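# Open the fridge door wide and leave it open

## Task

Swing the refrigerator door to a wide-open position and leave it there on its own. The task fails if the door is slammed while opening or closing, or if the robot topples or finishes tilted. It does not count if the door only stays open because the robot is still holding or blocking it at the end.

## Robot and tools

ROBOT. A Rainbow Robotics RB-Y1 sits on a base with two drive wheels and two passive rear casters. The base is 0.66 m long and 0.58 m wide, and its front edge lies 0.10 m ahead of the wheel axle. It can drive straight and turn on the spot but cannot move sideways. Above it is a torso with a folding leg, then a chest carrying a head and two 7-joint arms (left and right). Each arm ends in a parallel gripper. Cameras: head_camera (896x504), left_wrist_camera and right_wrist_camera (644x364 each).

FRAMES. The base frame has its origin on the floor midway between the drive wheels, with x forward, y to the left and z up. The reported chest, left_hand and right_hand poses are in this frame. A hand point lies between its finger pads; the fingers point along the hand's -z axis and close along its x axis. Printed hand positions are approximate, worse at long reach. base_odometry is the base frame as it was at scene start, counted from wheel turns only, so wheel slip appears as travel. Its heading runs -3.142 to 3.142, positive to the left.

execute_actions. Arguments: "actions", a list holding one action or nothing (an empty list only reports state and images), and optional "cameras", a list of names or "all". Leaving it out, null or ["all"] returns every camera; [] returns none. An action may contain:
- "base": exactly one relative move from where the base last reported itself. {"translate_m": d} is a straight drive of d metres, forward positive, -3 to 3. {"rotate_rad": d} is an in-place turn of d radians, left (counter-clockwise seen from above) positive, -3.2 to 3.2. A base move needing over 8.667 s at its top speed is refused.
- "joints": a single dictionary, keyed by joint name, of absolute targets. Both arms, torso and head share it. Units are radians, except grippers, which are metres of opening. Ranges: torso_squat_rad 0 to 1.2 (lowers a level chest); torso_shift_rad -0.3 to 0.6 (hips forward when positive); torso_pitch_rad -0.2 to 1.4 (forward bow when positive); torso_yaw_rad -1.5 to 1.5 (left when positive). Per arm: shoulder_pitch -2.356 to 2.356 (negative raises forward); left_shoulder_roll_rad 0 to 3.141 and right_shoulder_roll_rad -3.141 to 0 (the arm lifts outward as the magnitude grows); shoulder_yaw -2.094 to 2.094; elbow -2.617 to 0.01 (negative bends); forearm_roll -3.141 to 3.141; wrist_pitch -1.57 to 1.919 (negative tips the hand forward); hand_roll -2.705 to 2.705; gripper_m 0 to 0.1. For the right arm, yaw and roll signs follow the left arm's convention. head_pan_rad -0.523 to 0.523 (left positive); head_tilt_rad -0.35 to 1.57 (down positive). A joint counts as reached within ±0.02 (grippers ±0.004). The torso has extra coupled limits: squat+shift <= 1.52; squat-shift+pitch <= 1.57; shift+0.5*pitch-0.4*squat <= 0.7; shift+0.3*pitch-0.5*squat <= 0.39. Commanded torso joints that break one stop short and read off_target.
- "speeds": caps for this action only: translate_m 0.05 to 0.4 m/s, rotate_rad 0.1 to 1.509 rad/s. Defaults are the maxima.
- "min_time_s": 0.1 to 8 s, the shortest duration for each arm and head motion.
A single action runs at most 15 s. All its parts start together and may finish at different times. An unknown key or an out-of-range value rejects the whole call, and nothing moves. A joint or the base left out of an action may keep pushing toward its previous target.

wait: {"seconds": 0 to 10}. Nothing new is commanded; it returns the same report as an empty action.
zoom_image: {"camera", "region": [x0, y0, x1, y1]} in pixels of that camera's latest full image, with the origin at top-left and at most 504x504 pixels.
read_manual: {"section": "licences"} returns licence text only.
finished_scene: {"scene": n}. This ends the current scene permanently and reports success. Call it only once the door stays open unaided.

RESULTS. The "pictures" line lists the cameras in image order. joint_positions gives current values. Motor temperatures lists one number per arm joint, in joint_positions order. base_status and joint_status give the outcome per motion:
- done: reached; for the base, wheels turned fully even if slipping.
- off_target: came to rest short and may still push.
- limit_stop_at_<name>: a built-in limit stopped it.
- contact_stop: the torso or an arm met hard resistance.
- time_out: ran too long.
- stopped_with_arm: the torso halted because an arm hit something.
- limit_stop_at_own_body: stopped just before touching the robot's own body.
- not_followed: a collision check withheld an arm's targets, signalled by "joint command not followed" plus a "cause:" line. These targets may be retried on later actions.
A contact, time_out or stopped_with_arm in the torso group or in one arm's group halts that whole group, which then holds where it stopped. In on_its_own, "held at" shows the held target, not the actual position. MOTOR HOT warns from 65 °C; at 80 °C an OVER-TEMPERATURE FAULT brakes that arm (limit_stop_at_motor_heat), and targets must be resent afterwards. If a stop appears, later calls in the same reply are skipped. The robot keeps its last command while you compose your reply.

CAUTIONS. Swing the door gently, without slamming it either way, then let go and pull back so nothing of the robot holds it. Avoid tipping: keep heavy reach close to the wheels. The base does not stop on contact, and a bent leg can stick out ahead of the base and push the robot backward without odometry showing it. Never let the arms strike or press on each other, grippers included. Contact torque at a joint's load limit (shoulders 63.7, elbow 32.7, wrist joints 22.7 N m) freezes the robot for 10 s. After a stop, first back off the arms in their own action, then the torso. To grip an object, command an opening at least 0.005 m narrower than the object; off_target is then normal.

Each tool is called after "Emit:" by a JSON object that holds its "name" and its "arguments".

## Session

Emit:
{"name": "execute_actions", "arguments": {"actions": []}}

Scene clock: 0.00 s.
Motor temperatures (°C, as the motors report them): left_arm=[34 32 33 36 37 43 36] | right_arm=[36 35 33 33 40 38 40]
base_odometry: x=+0.000 y=+0.000 heading=+0.000 (m, m, rad; odometry frame)
base_status: not commanded
joint_positions: torso_squat_rad=+0.350 torso_shift_rad=+0.000 torso_pitch_rad=+0.000 torso_yaw_rad=-0.001 left_shoulder_pitch_rad=+0.056 left_shoulder_roll_rad=+0.043 left_shoulder_yaw_rad=+0.017 left_elbow_rad=-0.191 left_forearm_roll_rad=+0.016 left_wrist_pitch_rad=+0.018 left_hand_roll_rad=-0.053 left_gripper_m=+0.100 right_shoulder_pitch_rad=-0.019 right_shoulder_roll_rad=-0.023 right_shoulder_yaw_rad=+0.018 right_elbow_rad=-0.169 right_forearm_roll_rad=+0.020 right_wrist_pitch_rad=-0.025 right_hand_roll_rad=+0.034 right_gripper_m=+0.101 head_pan_rad=+0.000 head_tilt_rad=+0.400
joint_status: not commanded
chest: x=-0.2279 y=-0.0001 z=+1.2475 quat_wxyz=(+1.000, +0.000, +0.000, +0.000) (m; base frame)
left_hand: x=-0.1799 y=+0.2559 z=+0.5645 quat_wxyz=(+0.998, +0.025, -0.059, -0.003) (m; base frame)
right_hand: x=-0.1270 y=-0.2347 z=+0.5693 quat_wxyz=(+0.994, -0.013, -0.105, +0.040) (m; base frame)
pictures: head_camera, left_wrist_camera, right_wrist_camera
Images, in order (width x height): head_camera 896x504, left_wrist_camera 644x364, right_wrist_camera 644x364.

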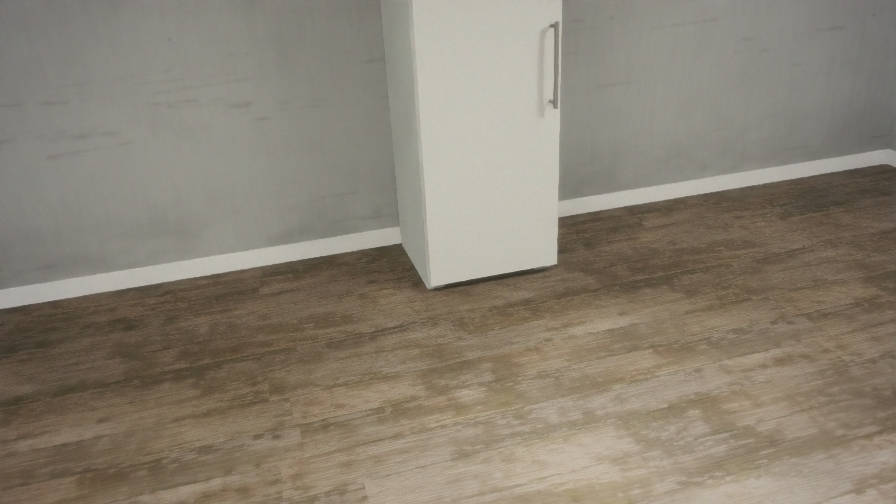

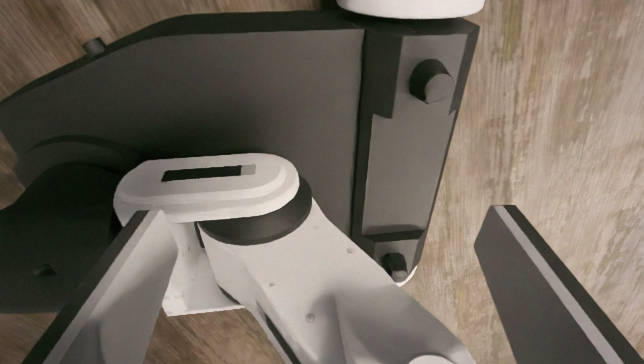

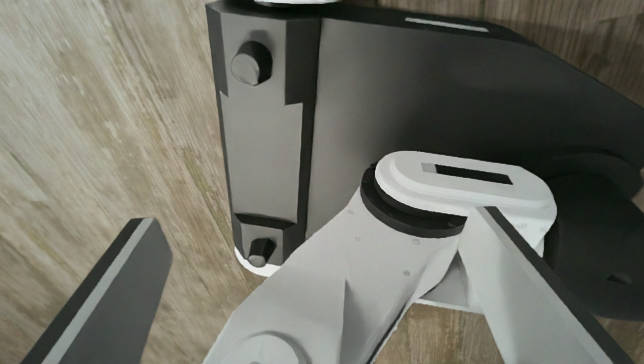

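Emit:
{"name": "execute_actions", "arguments": {"actions": [{"base":{"rotate_rad":-0.2},"joints":{"left_shoulder_roll_rad":0.25,"right_shoulder_pitch_rad":0.0,"right_shoulder_roll_rad":0,"right_shoulder_yaw_rad":-0.8,"right_elbow_rad":-1.57,"right_forearm_roll_rad":1.57,"right_hand_roll_rad":0}}], "cameras": []}}

Emit:
{"name": "execute_actions", "arguments": {"actions": [{"base":{"translate_m":1.85},"joints":{"torso_shift_rad":0.3,"torso_yaw_rad":0.49,"right_wrist_pitch_rad":-1.57,"right_shoulder_yaw_rad":-0.8,"head_tilt_rad":0.85,"head_pan_rad":-0.1}}], "cameras": ["head_camera","right_wrist_camera"]}}

Scene clock: 2.47 s.
Motor temperatures (°C, as the motors report them): left_arm=[34 32 33 36 37 43 36] | right_arm=[36 35 33 33 40 38 40]
base_odometry: x=+0.000 y=+0.000 heading=-0.200 (m, m, rad; odometry frame)
base_status: done
joint_positions: torso_squat_rad=+0.350 torso_shift_rad=+0.000 torso_pitch_rad=+0.000 torso_yaw_rad=-0.001 left_shoulder_pitch_rad=+0.056 left_shoulder_roll_rad=+0.250 left_shoulder_yaw_rad=+0.017 left_elbow_rad=-0.191 left_forearm_roll_rad=+0.016 left_wrist_pitch_rad=+0.018 left_hand_roll_rad=-0.053 left_gripper_m=+0.100 right_shoulder_pitch_rad=+0.000 right_shoulder_roll_rad=-0.001 right_shoulder_yaw_rad=-0.800 right_elbow_rad=-1.570 right_forearm_roll_rad=+1.570 right_wrist_pitch_rad=-0.025 right_hand_roll_rad=+0.000 right_gripper_m=+0.101 head_pan_rad=+0.000 head_tilt_rad=+0.400
joint_status: all done
chest: x=-0.2279 y=-0.0001 z=+1.2475 quat_wxyz=(+1.000, +0.000, +0.000, +0.000) (m; base frame)
left_hand: x=-0.1815 y=+0.4112 z=+0.5878 quat_wxyz=(+0.990, +0.127, -0.057, -0.015) (m; base frame)
right_hand: x=+0.1364 y=-0.5875 z=+1.0200 quat_wxyz=(+0.652, -0.652, -0.274, +0.274) (m; base frame)
pictures: none
No camera images: the call's "cameras" was empty. Leave "cameras" out to get every camera's image.

Scene clock: 8.43 s.
Motor temperatures (°C, as the motors report them): left_arm=[34 32 33 36 37 43 36] | right_arm=[36 35 33 33 40 38 40]
base_odometry: x=+1.813 y=-0.367 heading=-0.200 (m, m, rad; odometry frame)
base_status: done
joint_positions: torso_squat_rad=+0.350 torso_shift_rad=+0.300 torso_pitch_rad=+0.000 torso_yaw_rad=+0.490 left_shoulder_pitch_rad=+0.056 left_shoulder_roll_rad=+0.250 left_shoulder_yaw_rad=+0.017 left_elbow_rad=-0.191 left_forearm_roll_rad=+0.016 left_wrist_pitch_rad=+0.018 left_hand_roll_rad=-0.053 left_gripper_m=+0.100 right_shoulder_pitch_rad=+0.000 right_shoulder_roll_rad=+0.000 right_shoulder_yaw_rad=-0.800 right_elbow_rad=-1.570 right_forearm_roll_rad=+1.570 right_wrist_pitch_rad=-1.570 right_hand_roll_rad=+0.000 right_gripper_m=+0.101 head_pan_rad=-0.100 head_tilt_rad=+0.850
joint_status: all done
chest: x=-0.0335 y=-0.0001 z=+1.2181 quat_wxyz=(+0.970, +0.000, +0.000, +0.243) (m; base frame)
left_hand: x=-0.1864 y=+0.3847 z=+0.5586 quat_wxyz=(+0.964, +0.137, -0.025, +0.226) (m; base frame)
right_hand: x=+0.4138 y=-0.0622 z=+0.9910 quat_wxyz=(+0.110, -0.109, -0.699, +0.698) (m; base frame)
pictures: head_camera, right_wrist_camera
Images, in order (width x height): head_camera 896x504, right_wrist_camera 644x364.

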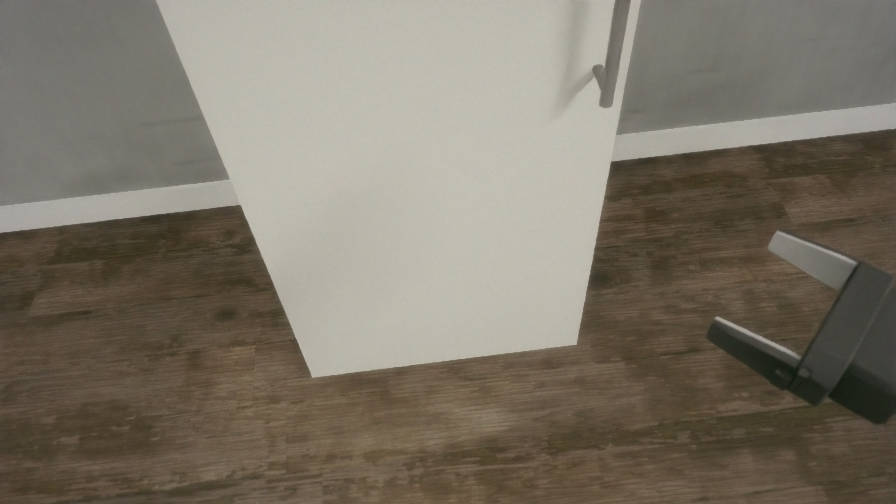

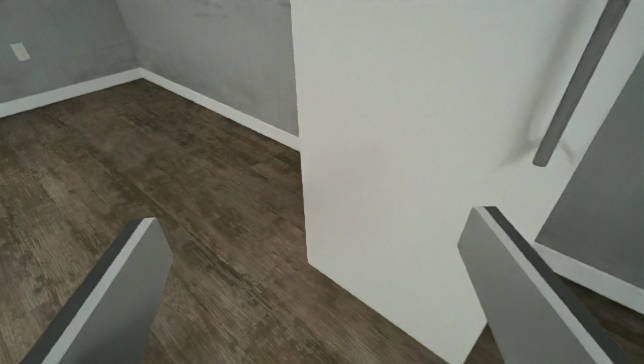

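Emit:
{"name": "execute_actions", "arguments": {"actions": [{"base":{"translate_m":0.54},"joints":{"head_tilt_rad":1.0,"torso_yaw_rad":0.45}}], "cameras": ["head_camera"]}}

Emit:
{"name": "execute_actions", "arguments": {"actions": [{"base":{"rotate_rad":-0.41},"joints":{"torso_yaw_rad":0.9,"right_shoulder_yaw_rad":-0.45},"min_time_s":2.2}], "cameras": ["head_camera","right_wrist_camera"]}}

Scene clock: 11.47 s.
Motor temperatures (°C, as the motors report them): left_arm=[34 32 33 36 37 43 36] | right_arm=[36 35 33 33 40 38 40]
base_odometry: x=+2.342 y=-0.474 heading=-0.200 (m, m, rad; odometry frame)
base_status: done
joint_positions: torso_squat_rad=+0.350 torso_shift_rad=+0.300 torso_pitch_rad=+0.000 torso_yaw_rad=+0.450 left_shoulder_pitch_rad=+0.056 left_shoulder_roll_rad=+0.250 left_shoulder_yaw_rad=+0.017 left_elbow_rad=-0.191 left_forearm_roll_rad=+0.016 left_wrist_pitch_rad=+0.018 left_hand_roll_rad=-0.053 left_gripper_m=+0.100 right_shoulder_pitch_rad=+0.000 right_shoulder_roll_rad=+0.000 right_shoulder_yaw_rad=-0.800 right_elbow_rad=-1.570 right_forearm_roll_rad=+1.570 right_wrist_pitch_rad=-1.570 right_hand_roll_rad=+0.000 right_gripper_m=+0.101 head_pan_rad=-0.100 head_tilt_rad=+1.000
joint_status: all done
chest: x=-0.0335 y=-0.0001 z=+1.2181 quat_wxyz=(+0.975, +0.000, +0.000, +0.223) (m; base frame)
left_hand: x=-0.1709 y=+0.3905 z=+0.5585 quat_wxyz=(+0.968, +0.137, -0.027, +0.207) (m; base frame)
right_hand: x=+0.4110 y=-0.0800 z=+0.9910 quat_wxyz=(+0.124, -0.123, -0.697, +0.696) (m; base frame)
pictures: head_camera
Images, in order (width x height): head_camera 896x504.

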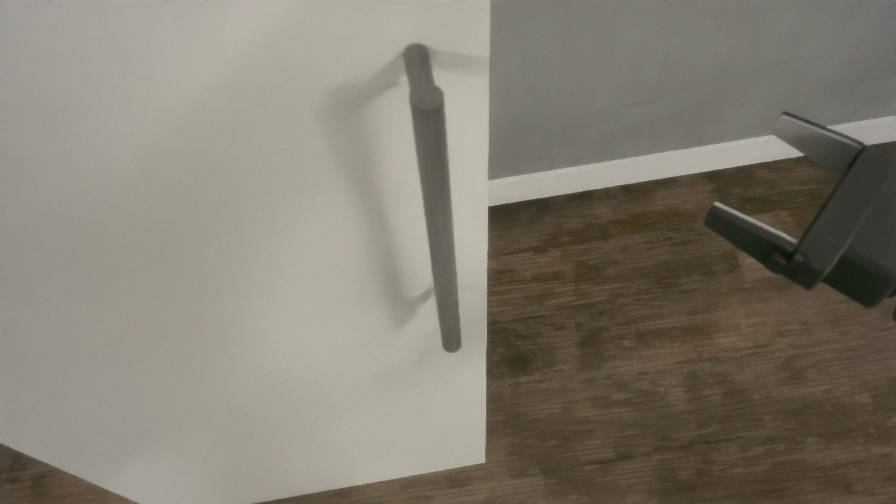

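Scene clock: 13.97 s.
Motor temperatures (°C, as the motors report them): left_arm=[34 32 33 36 37 43 36] | right_arm=[36 35 33 33 40 38 40]
base_odometry: x=+2.342 y=-0.474 heading=-0.610 (m, m, rad; odometry frame)
base_status: done
joint_positions: torso_squat_rad=+0.350 torso_shift_rad=+0.300 torso_pitch_rad=+0.000 torso_yaw_rad=+0.900 left_shoulder_pitch_rad=+0.056 left_shoulder_roll_rad=+0.250 left_shoulder_yaw_rad=+0.017 left_elbow_rad=-0.191 left_forearm_roll_rad=+0.016 left_wrist_pitch_rad=+0.018 left_hand_roll_rad=-0.053 left_gripper_m=+0.100 right_shoulder_pitch_rad=+0.000 right_shoulder_roll_rad=+0.000 right_shoulder_yaw_rad=-0.450 right_elbow_rad=-1.570 right_forearm_roll_rad=+1.570 right_wrist_pitch_rad=-1.570 right_hand_roll_rad=+0.000 right_gripper_m=+0.101 head_pan_rad=-0.100 head_tilt_rad=+1.000
joint_status: all done
chest: x=-0.0335 y=-0.0001 z=+1.2181 quat_wxyz=(+0.900, +0.000, +0.000, +0.435) (m; base frame)
left_hand: x=-0.3270 y=+0.2920 z=+0.5585 quat_wxyz=(+0.898, +0.139, +0.004, +0.418) (m; base frame)
right_hand: x=+0.2971 y=+0.1958 z=+0.9912 quat_wxyz=(-0.157, +0.158, -0.690, +0.689) (m; base frame)
pictures: head_camera, right_wrist_camera
Images, in order (width x height): head_camera 896x504, right_wrist_camera 644x364.

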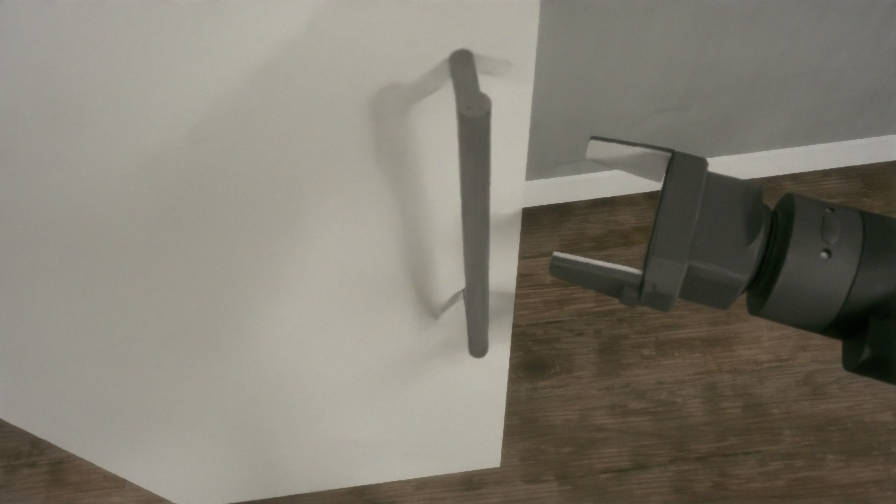

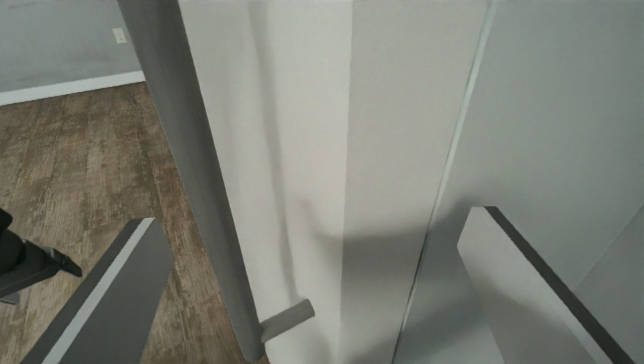

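Emit:
{"name": "execute_actions", "arguments": {"actions": [{"joints":{"right_shoulder_yaw_rad":-0.26,"right_shoulder_pitch_rad":0.14,"right_elbow_rad":-1.71},"min_time_s":0.7}], "cameras": ["head_camera","right_wrist_camera"]}}

Scene clock: 15.17 s.
Motor temperatures (°C, as the motors report them): left_arm=[34 32 33 36 37 43 36] | right_arm=[36 35 33 33 40 38 40]
base_odometry: x=+2.342 y=-0.474 heading=-0.610 (m, m, rad; odometry frame)
base_status: not commanded
joint_positions: torso_squat_rad=+0.350 torso_shift_rad=+0.300 torso_pitch_rad=+0.000 torso_yaw_rad=+0.900 left_shoulder_pitch_rad=+0.056 left_shoulder_roll_rad=+0.250 left_shoulder_yaw_rad=+0.017 left_elbow_rad=-0.191 left_forearm_roll_rad=+0.016 left_wrist_pitch_rad=+0.018 left_hand_roll_rad=-0.053 left_gripper_m=+0.100 right_shoulder_pitch_rad=+0.140 right_shoulder_roll_rad=+0.000 right_shoulder_yaw_rad=-0.260 right_elbow_rad=-1.710 right_forearm_roll_rad=+1.570 right_wrist_pitch_rad=-1.570 right_hand_roll_rad=+0.000 right_gripper_m=+0.101 head_pan_rad=-0.100 head_tilt_rad=+1.000
joint_status: all done
chest: x=-0.0335 y=-0.0001 z=+1.2181 quat_wxyz=(+0.900, +0.000, +0.000, +0.435) (m; base frame)
left_hand: x=-0.3270 y=+0.2920 z=+0.5585 quat_wxyz=(+0.898, +0.139, +0.004, +0.418) (m; base frame)
right_hand: x=+0.2253 y=+0.1864 z=+0.9847 quat_wxyz=(-0.215, +0.199, -0.665, +0.687) (m; base frame)
pictures: head_camera, right_wrist_camera
Images, in order (width x height): head_camera 896x504, right_wrist_camera 644x364.

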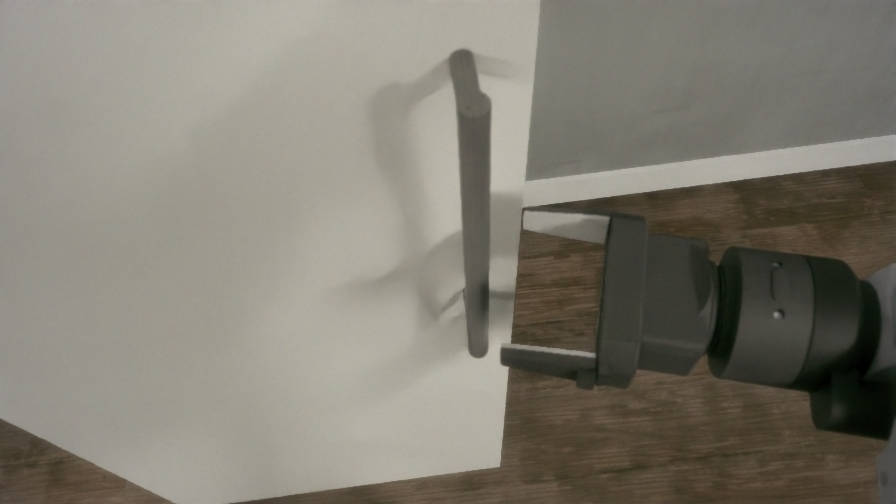

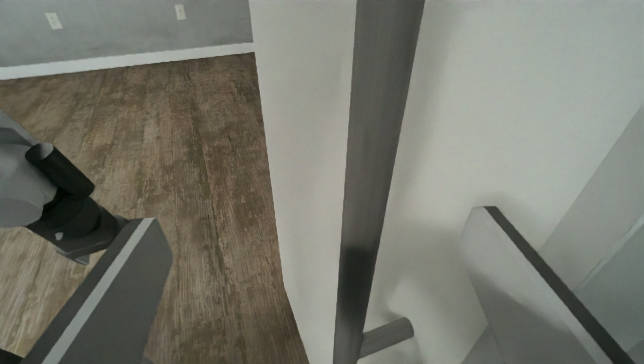

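Emit:
{"name": "execute_actions", "arguments": {"actions": [{"joints":{"right_shoulder_yaw_rad":-0.15,"right_shoulder_pitch_rad":0.02,"right_elbow_rad":-1.59},"min_time_s":0.7}], "cameras": ["head_camera","right_wrist_camera"]}}

Scene clock: 16.30 s.
Motor temperatures (°C, as the motors report them): left_arm=[34 32 33 36 37 43 36] | right_arm=[36 35 33 33 40 38 40]
base_odometry: x=+2.342 y=-0.474 heading=-0.610 (m, m, rad; odometry frame)
base_status: not commanded
joint_positions: torso_squat_rad=+0.350 torso_shift_rad=+0.300 torso_pitch_rad=+0.000 torso_yaw_rad=+0.900 left_shoulder_pitch_rad=+0.056 left_shoulder_roll_rad=+0.250 left_shoulder_yaw_rad=+0.017 left_elbow_rad=-0.191 left_forearm_roll_rad=+0.016 left_wrist_pitch_rad=+0.018 left_hand_roll_rad=-0.053 left_gripper_m=+0.100 right_shoulder_pitch_rad=+0.020 right_shoulder_roll_rad=+0.000 right_shoulder_yaw_rad=-0.150 right_elbow_rad=-1.590 right_forearm_roll_rad=+1.570 right_wrist_pitch_rad=-1.570 right_hand_roll_rad=+0.000 right_gripper_m=+0.101 head_pan_rad=-0.100 head_tilt_rad=+1.000
joint_status: all done
chest: x=-0.0335 y=-0.0001 z=+1.2181 quat_wxyz=(+0.900, +0.000, +0.000, +0.435) (m; base frame)
left_hand: x=-0.3270 y=+0.2920 z=+0.5585 quat_wxyz=(+0.898, +0.139, +0.004, +0.418) (m; base frame)
right_hand: x=+0.1911 y=+0.2232 z=+0.9904 quat_wxyz=(-0.257, +0.256, -0.659, +0.659) (m; base frame)
pictures: head_camera, right_wrist_camera
Images, in order (width x height): head_camera 896x504, right_wrist_camera 644x364.

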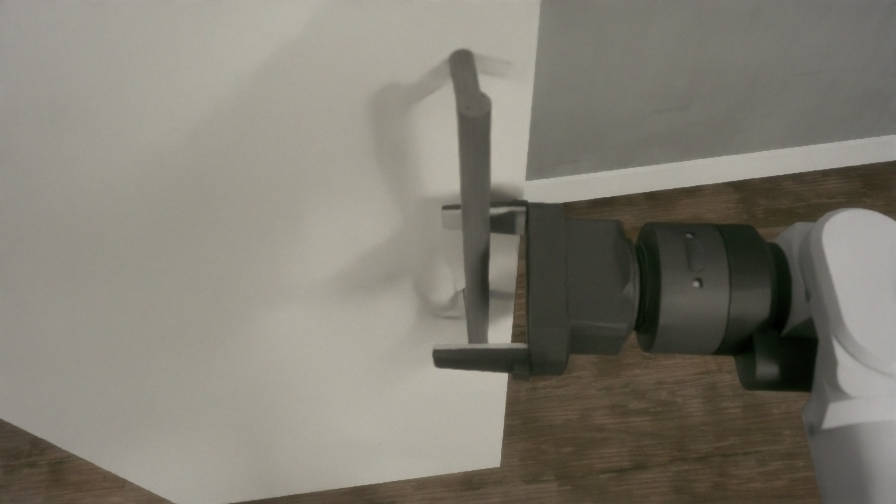

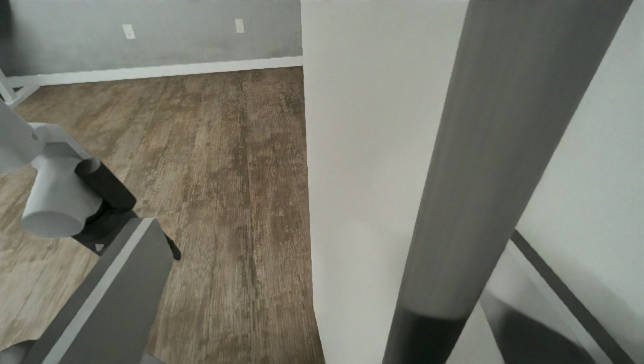

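Emit:
{"name": "execute_actions", "arguments": {"actions": [{"base":{"translate_m":-0.07},"joints":{"right_shoulder_yaw_rad":-0.26},"speeds":{"translate_m":0.06},"min_time_s":1.3}], "cameras": ["head_camera"]}}

Scene clock: 18.67 s.
Motor temperatures (°C, as the motors report them): left_arm=[34 32 33 36 37 43 36] | right_arm=[36 35 33 34 40 38 40]
base_odometry: x=+2.285 y=-0.434 heading=-0.610 (m, m, rad; odometry frame)
base_status: done
joint_positions: torso_squat_rad=+0.350 torso_shift_rad=+0.300 torso_pitch_rad=+0.000 torso_yaw_rad=+0.900 left_shoulder_pitch_rad=+0.056 left_shoulder_roll_rad=+0.250 left_shoulder_yaw_rad=+0.017 left_elbow_rad=-0.191 left_forearm_roll_rad=+0.016 left_wrist_pitch_rad=+0.018 left_hand_roll_rad=-0.053 left_gripper_m=+0.100 right_shoulder_pitch_rad=+0.020 right_shoulder_roll_rad=+0.000 right_shoulder_yaw_rad=-0.260 right_elbow_rad=-1.590 right_forearm_roll_rad=+1.570 right_wrist_pitch_rad=-1.570 right_hand_roll_rad=+0.000 right_gripper_m=+0.101 head_pan_rad=-0.100 head_tilt_rad=+1.000
joint_status: all done
chest: x=-0.0336 y=-0.0001 z=+1.2181 quat_wxyz=(+0.900, +0.000, +0.000, +0.435) (m; base frame)
left_hand: x=-0.3270 y=+0.2920 z=+0.5585 quat_wxyz=(+0.898, +0.139, +0.004, +0.418) (m; base frame)
right_hand: x=+0.2305 y=+0.2152 z=+0.9902 quat_wxyz=(-0.221, +0.219, -0.671, +0.673) (m; base frame)
pictures: head_camera
Images, in order (width x height): head_camera 896x504.

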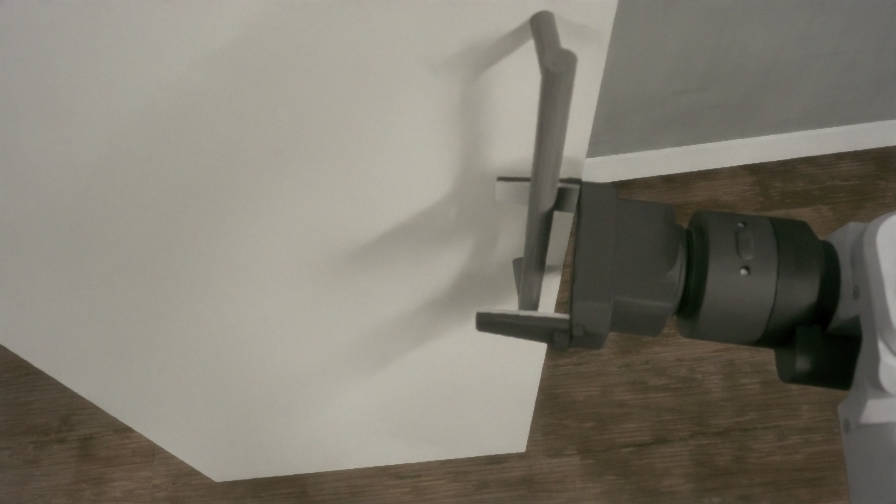

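Emit:
{"name": "execute_actions", "arguments": {"actions": [{"base":{"translate_m":-0.15},"joints":{"right_shoulder_yaw_rad":-0.5,"head_pan_rad":-0.5,"head_tilt_rad":0.9},"speeds":{"translate_m":0.11},"min_time_s":1.45}], "cameras": ["head_camera"]}}

Scene clock: 20.93 s.
Motor temperatures (°C, as the motors report them): left_arm=[34 32 33 36 37 43 36] | right_arm=[36 35 33 34 40 38 40]
base_odometry: x=+2.162 y=-0.348 heading=-0.610 (m, m, rad; odometry frame)
base_status: done
joint_positions: torso_squat_rad=+0.350 torso_shift_rad=+0.300 torso_pitch_rad=+0.000 torso_yaw_rad=+0.900 left_shoulder_pitch_rad=+0.056 left_shoulder_roll_rad=+0.250 left_shoulder_yaw_rad=+0.017 left_elbow_rad=-0.191 left_forearm_roll_rad=+0.016 left_wrist_pitch_rad=+0.018 left_hand_roll_rad=-0.053 left_gripper_m=+0.100 right_shoulder_pitch_rad=+0.020 right_shoulder_roll_rad=+0.000 right_shoulder_yaw_rad=-0.500 right_elbow_rad=-1.590 right_forearm_roll_rad=+1.570 right_wrist_pitch_rad=-1.570 right_hand_roll_rad=+0.000 right_gripper_m=+0.101 head_pan_rad=-0.500 head_tilt_rad=+0.900
joint_status: all done
chest: x=-0.0336 y=-0.0001 z=+1.2181 quat_wxyz=(+0.900, +0.000, +0.000, +0.435) (m; base frame)
left_hand: x=-0.3269 y=+0.2920 z=+0.5585 quat_wxyz=(+0.898, +0.139, +0.004, +0.418) (m; base frame)
right_hand: x=+0.3125 y=+0.1822 z=+0.9896 quat_wxyz=(-0.139, +0.136, -0.691, +0.696) (m; base frame)
pictures: head_camera
Images, in order (width x height): head_camera 896x504.

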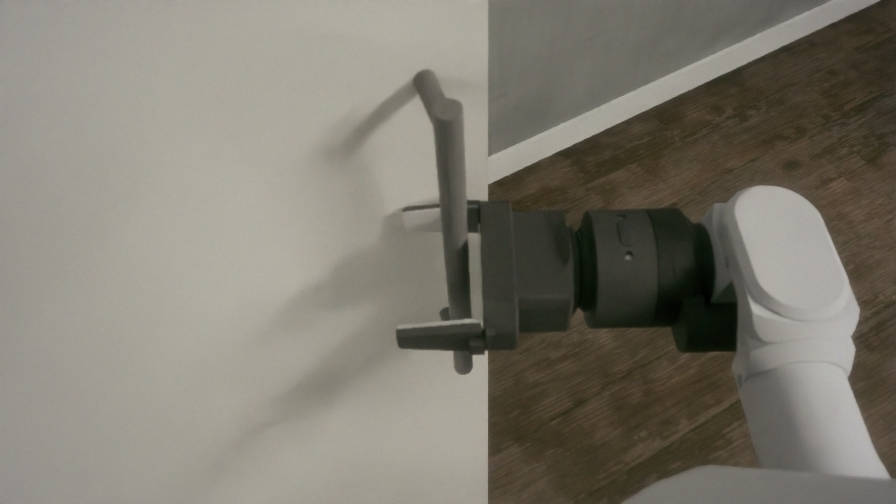

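Emit:
{"name": "execute_actions", "arguments": {"actions": [{"base":{"translate_m":-0.235},"joints":{"right_shoulder_yaw_rad":-0.78},"speeds":{"translate_m":0.14},"min_time_s":1.55}], "cameras": ["head_camera"]}}

Scene clock: 24.13 s.
Motor temperatures (°C, as the motors report them): left_arm=[34 32 33 36 37 43 36] | right_arm=[36 35 33 34 40 38 40]
base_odometry: x=+1.969 y=-0.213 heading=-0.611 (m, m, rad; odometry frame)
base_status: done
joint_positions: torso_squat_rad=+0.350 torso_shift_rad=+0.300 torso_pitch_rad=+0.000 torso_yaw_rad=+0.900 left_shoulder_pitch_rad=+0.056 left_shoulder_roll_rad=+0.250 left_shoulder_yaw_rad=+0.017 left_elbow_rad=-0.191 left_forearm_roll_rad=+0.016 left_wrist_pitch_rad=+0.018 left_hand_roll_rad=-0.053 left_gripper_m=+0.100 right_shoulder_pitch_rad=+0.020 right_shoulder_roll_rad=+0.000 right_shoulder_yaw_rad=-0.780 right_elbow_rad=-1.590 right_forearm_roll_rad=+1.570 right_wrist_pitch_rad=-1.570 right_hand_roll_rad=+0.000 right_gripper_m=+0.101 head_pan_rad=-0.500 head_tilt_rad=+0.900
joint_status: all done
chest: x=-0.0336 y=-0.0001 z=+1.2181 quat_wxyz=(+0.900, +0.000, +0.000, +0.435) (m; base frame)
left_hand: x=-0.3269 y=+0.2920 z=+0.5585 quat_wxyz=(+0.898, +0.139, +0.004, +0.418) (m; base frame)
right_hand: x=+0.3950 y=+0.1205 z=+0.9895 quat_wxyz=(-0.042, +0.037, -0.702, +0.710) (m; base frame)
pictures: head_camera
Images, in order (width x height): head_camera 896x504.

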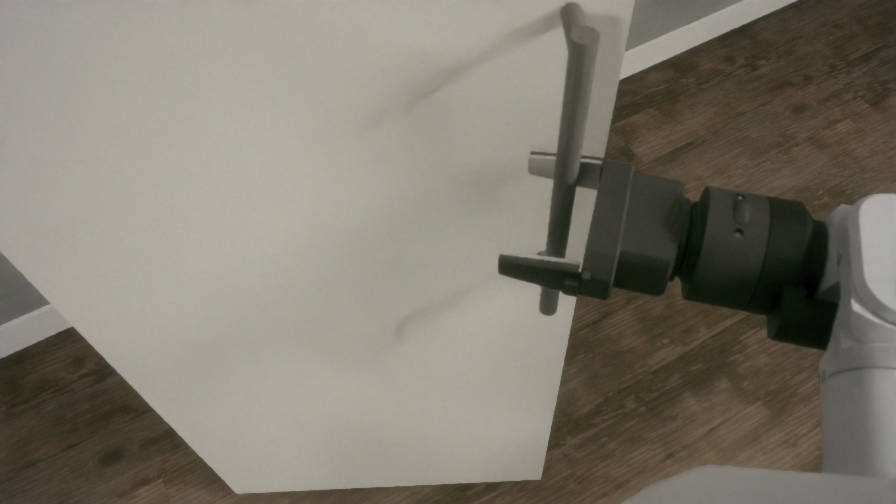

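Emit:
{"name": "execute_actions", "arguments": {"actions": [{"base":{"translate_m":-0.26},"joints":{"right_shoulder_yaw_rad":-0.83},"speeds":{"translate_m":0.16},"min_time_s":0.9}], "cameras": ["head_camera"]}}

Scene clock: 27.33 s.
Motor temperatures (°C, as the motors report them): left_arm=[34 32 33 36 37 43 36] | right_arm=[36 35 33 34 40 38 40]
base_odometry: x=+1.756 y=-0.064 heading=-0.611 (m, m, rad; odometry frame)
base_status: done
joint_positions: torso_squat_rad=+0.350 torso_shift_rad=+0.300 torso_pitch_rad=+0.000 torso_yaw_rad=+0.900 left_shoulder_pitch_rad=+0.056 left_shoulder_roll_rad=+0.250 left_shoulder_yaw_rad=+0.017 left_elbow_rad=-0.191 left_forearm_roll_rad=+0.016 left_wrist_pitch_rad=+0.018 left_hand_roll_rad=-0.053 left_gripper_m=+0.100 right_shoulder_pitch_rad=+0.020 right_shoulder_roll_rad=+0.000 right_shoulder_yaw_rad=-0.830 right_elbow_rad=-1.590 right_forearm_roll_rad=+1.570 right_wrist_pitch_rad=-1.570 right_hand_roll_rad=+0.000 right_gripper_m=+0.101 head_pan_rad=-0.500 head_tilt_rad=+0.900
joint_status: all done
chest: x=-0.0336 y=-0.0001 z=+1.2181 quat_wxyz=(+0.900, +0.000, +0.000, +0.435) (m; base frame)
left_hand: x=-0.3269 y=+0.2920 z=+0.5585 quat_wxyz=(+0.898, +0.139, +0.004, +0.418) (m; base frame)
right_hand: x=+0.4077 y=+0.1071 z=+0.9894 quat_wxyz=(-0.024, +0.020, -0.702, +0.711) (m; base frame)
pictures: head_camera
Images, in order (width x height): head_camera 896x504.

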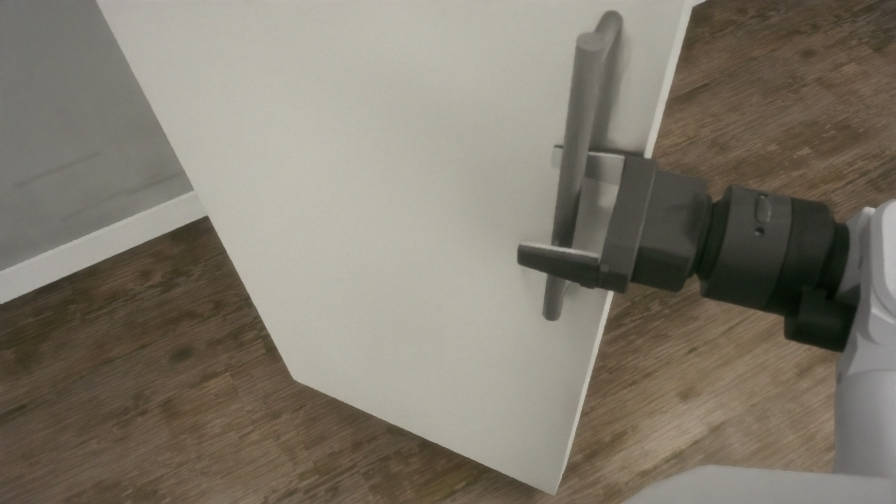

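Emit:
{"name": "execute_actions", "arguments": {"actions": [{"base":{"translate_m":-0.207},"joints":{"right_shoulder_yaw_rad":-0.5,"right_wrist_pitch_rad":-0.9,"head_tilt_rad":0.8},"speeds":{"translate_m":0.14},"min_time_s":1.8}], "cameras": ["head_camera","right_wrist_camera"]}}

Scene clock: 30.60 s.
Motor temperatures (°C, as the motors report them): left_arm=[34 32 33 36 37 43 36] | right_arm=[36 35 33 34 40 38 40]
base_odometry: x=+1.587 y=+0.054 heading=-0.611 (m, m, rad; odometry frame)
base_status: done
joint_positions: torso_squat_rad=+0.350 torso_shift_rad=+0.300 torso_pitch_rad=+0.000 torso_yaw_rad=+0.900 left_shoulder_pitch_rad=+0.056 left_shoulder_roll_rad=+0.250 left_shoulder_yaw_rad=+0.017 left_elbow_rad=-0.191 left_forearm_roll_rad=+0.016 left_wrist_pitch_rad=+0.018 left_hand_roll_rad=-0.053 left_gripper_m=+0.100 right_shoulder_pitch_rad=+0.020 right_shoulder_roll_rad=+0.000 right_shoulder_yaw_rad=-0.500 right_elbow_rad=-1.590 right_forearm_roll_rad=+1.570 right_wrist_pitch_rad=-0.900 right_hand_roll_rad=+0.000 right_gripper_m=+0.101 head_pan_rad=-0.500 head_tilt_rad=+0.800
joint_status: all done
chest: x=-0.0336 y=-0.0001 z=+1.2181 quat_wxyz=(+0.900, +0.000, +0.000, +0.435) (m; base frame)
left_hand: x=-0.3269 y=+0.2920 z=+0.5585 quat_wxyz=(+0.898, +0.139, +0.004, +0.418) (m; base frame)
right_hand: x=+0.4639 y=+0.1908 z=+0.9903 quat_wxyz=(+0.096, -0.100, -0.699, +0.702) (m; base frame)
pictures: head_camera, right_wrist_camera
Images, in order (width x height): head_camera 896x504, right_wrist_camera 644x364.

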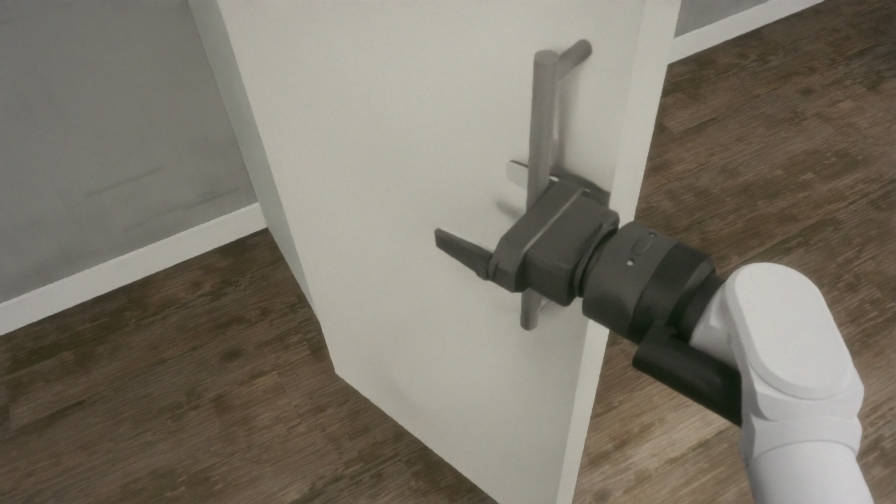

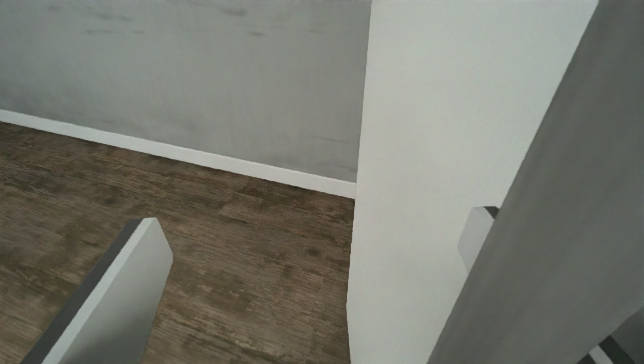

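Emit:
{"name": "execute_actions", "arguments": {"actions": [{"base":{"translate_m":-0.095},"joints":{"right_shoulder_yaw_rad":0.07,"right_wrist_pitch_rad":-0.05,"head_pan_rad":-0.3,"head_tilt_rad":0.75},"speeds":{"translate_m":0.12},"min_time_s":2.1}], "cameras": ["head_camera","right_wrist_camera"]}}

Scene clock: 33.20 s.
Motor temperatures (°C, as the motors report them): left_arm=[34 32 33 36 37 43 36] | right_arm=[36 35 33 34 40 38 40]
base_odometry: x=+1.509 y=+0.109 heading=-0.611 (m, m, rad; odometry frame)
base_status: done
joint_positions: torso_squat_rad=+0.350 torso_shift_rad=+0.300 torso_pitch_rad=+0.000 torso_yaw_rad=+0.900 left_shoulder_pitch_rad=+0.056 left_shoulder_roll_rad=+0.250 left_shoulder_yaw_rad=+0.017 left_elbow_rad=-0.191 left_forearm_roll_rad=+0.016 left_wrist_pitch_rad=+0.018 left_hand_roll_rad=-0.053 left_gripper_m=+0.100 right_shoulder_pitch_rad=+0.020 right_shoulder_roll_rad=+0.000 right_shoulder_yaw_rad=+0.070 right_elbow_rad=-1.590 right_forearm_roll_rad=+1.570 right_wrist_pitch_rad=-0.050 right_hand_roll_rad=+0.000 right_gripper_m=+0.101 head_pan_rad=-0.300 head_tilt_rad=+0.750
joint_status: all done
chest: x=-0.0336 y=-0.0001 z=+1.2181 quat_wxyz=(+0.900, +0.000, +0.000, +0.435) (m; base frame)
left_hand: x=-0.3269 y=+0.2920 z=+0.5585 quat_wxyz=(+0.898, +0.139, +0.004, +0.418) (m; base frame)
right_hand: x=+0.4213 y=+0.2906 z=+0.9911 quat_wxyz=(+0.195, -0.194, -0.680, +0.679) (m; base frame)
pictures: head_camera, right_wrist_camera
Images, in order (width x height): head_camera 896x504, right_wrist_camera 644x364.

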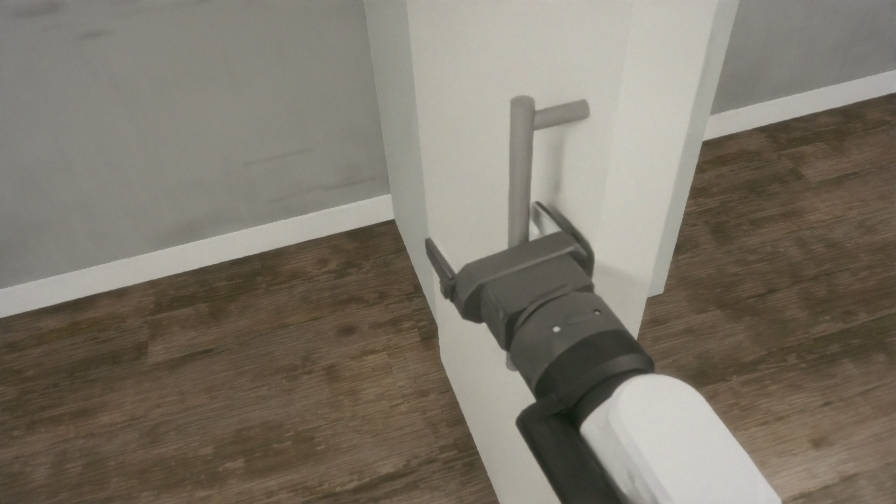

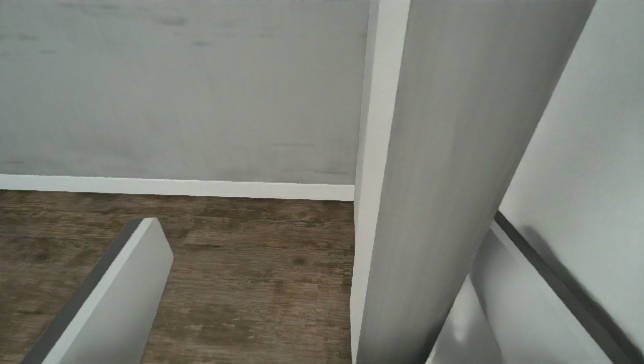

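Emit:
{"name": "execute_actions", "arguments": {"actions": [{"joints":{"right_shoulder_pitch_rad":0.4,"right_elbow_rad":-1.97,"right_shoulder_yaw_rad":0.23},"min_time_s":0.9}], "cameras": []}}

Emit:
{"name": "wait", "arguments": {"seconds": 2}}

Scene clock: 34.47 s.
Motor temperatures (°C, as the motors report them): left_arm=[34 32 33 36 37 43 36] | right_arm=[36 35 33 34 40 38 40]
base_odometry: x=+1.509 y=+0.109 heading=-0.611 (m, m, rad; odometry frame)
base_status: not commanded
joint_positions: torso_squat_rad=+0.350 torso_shift_rad=+0.300 torso_pitch_rad=+0.000 torso_yaw_rad=+0.900 left_shoulder_pitch_rad=+0.056 left_shoulder_roll_rad=+0.250 left_shoulder_yaw_rad=+0.017 left_elbow_rad=-0.191 left_forearm_roll_rad=+0.016 left_wrist_pitch_rad=+0.018 left_hand_roll_rad=-0.053 left_gripper_m=+0.100 right_shoulder_pitch_rad=+0.400 right_shoulder_roll_rad=+0.000 right_shoulder_yaw_rad=+0.230 right_elbow_rad=-1.970 right_forearm_roll_rad=+1.570 right_wrist_pitch_rad=-0.050 right_hand_roll_rad=+0.000 right_gripper_m=+0.101 head_pan_rad=-0.300 head_tilt_rad=+0.750
joint_status: all done
chest: x=-0.0336 y=-0.0001 z=+1.2181 quat_wxyz=(+0.900, +0.000, +0.000, +0.435) (m; base frame)
left_hand: x=-0.3269 y=+0.2920 z=+0.5585 quat_wxyz=(+0.898, +0.139, +0.004, +0.418) (m; base frame)
right_hand: x=+0.3467 y=+0.2245 z=+1.0136 quat_wxyz=(+0.206, -0.172, -0.697, +0.665) (m; base frame)
pictures: none
No camera images: the call's "cameras" was empty. Leave "cameras" out to get every camera's image.

Scene clock: 36.47 s.
Motor temperatures (°C, as the motors report them): left_arm=[34 32 33 36 37 43 36] | right_arm=[36 35 33 34 40 38 40]
base_odometry: x=+1.509 y=+0.109 heading=-0.611 (m, m, rad; odometry frame)
base_status: not commanded
joint_positions: torso_squat_rad=+0.350 torso_shift_rad=+0.300 torso_pitch_rad=+0.000 torso_yaw_rad=+0.900 left_shoulder_pitch_rad=+0.056 left_shoulder_roll_rad=+0.250 left_shoulder_yaw_rad=+0.017 left_elbow_rad=-0.191 left_forearm_roll_rad=+0.016 left_wrist_pitch_rad=+0.018 left_hand_roll_rad=-0.053 left_gripper_m=+0.100 right_shoulder_pitch_rad=+0.400 right_shoulder_roll_rad=+0.000 right_shoulder_yaw_rad=+0.230 right_elbow_rad=-1.970 right_forearm_roll_rad=+1.570 right_wrist_pitch_rad=-0.050 right_hand_roll_rad=+0.000 right_gripper_m=+0.101 head_pan_rad=-0.300 head_tilt_rad=+0.750
joint_status: all done
chest: x=-0.0336 y=-0.0001 z=+1.2181 quat_wxyz=(+0.900, +0.000, +0.000, +0.435) (m; base frame)
left_hand: x=-0.3269 y=+0.2920 z=+0.5585 quat_wxyz=(+0.898, +0.139, +0.004, +0.418) (m; base frame)
right_hand: x=+0.3467 y=+0.2245 z=+1.0136 quat_wxyz=(+0.206, -0.172, -0.697, +0.665) (m; base frame)
wait: 2.00 s; at rest by 0.27 s
pictures: head_camera, left_wrist_camera, right_wrist_camera
Images, in order (width x height): head_camera 896x504, left_wrist_camera 644x364, right_wrist_camera 644x364.

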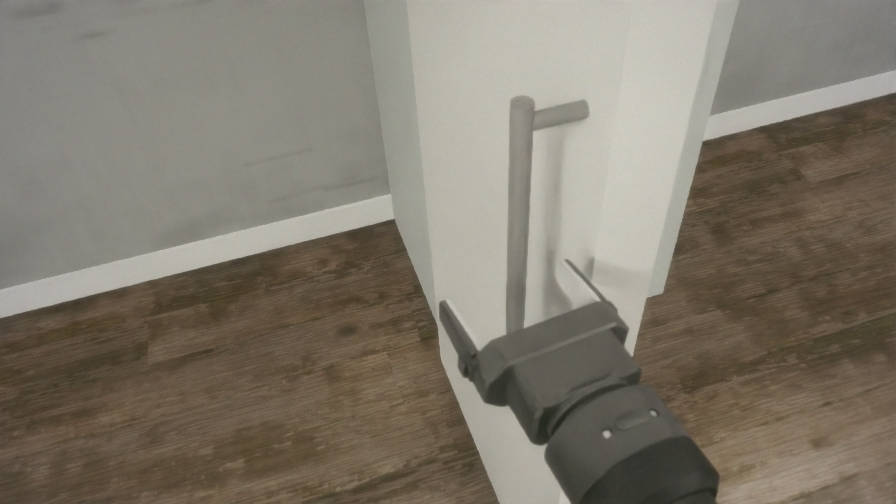

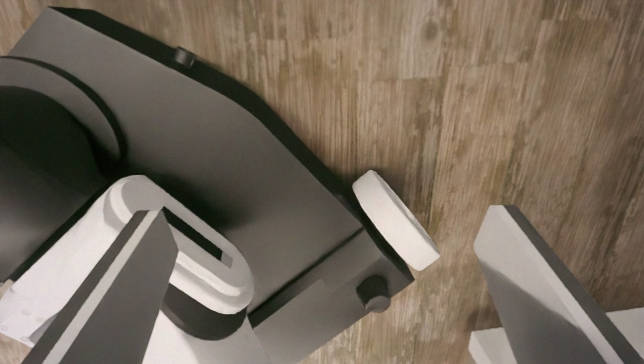

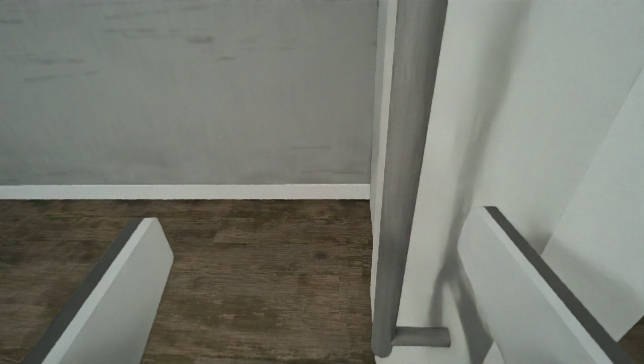

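Emit:
{"name": "finished_scene", "arguments": {"scene": 2}}

The scene is finished: the task was done.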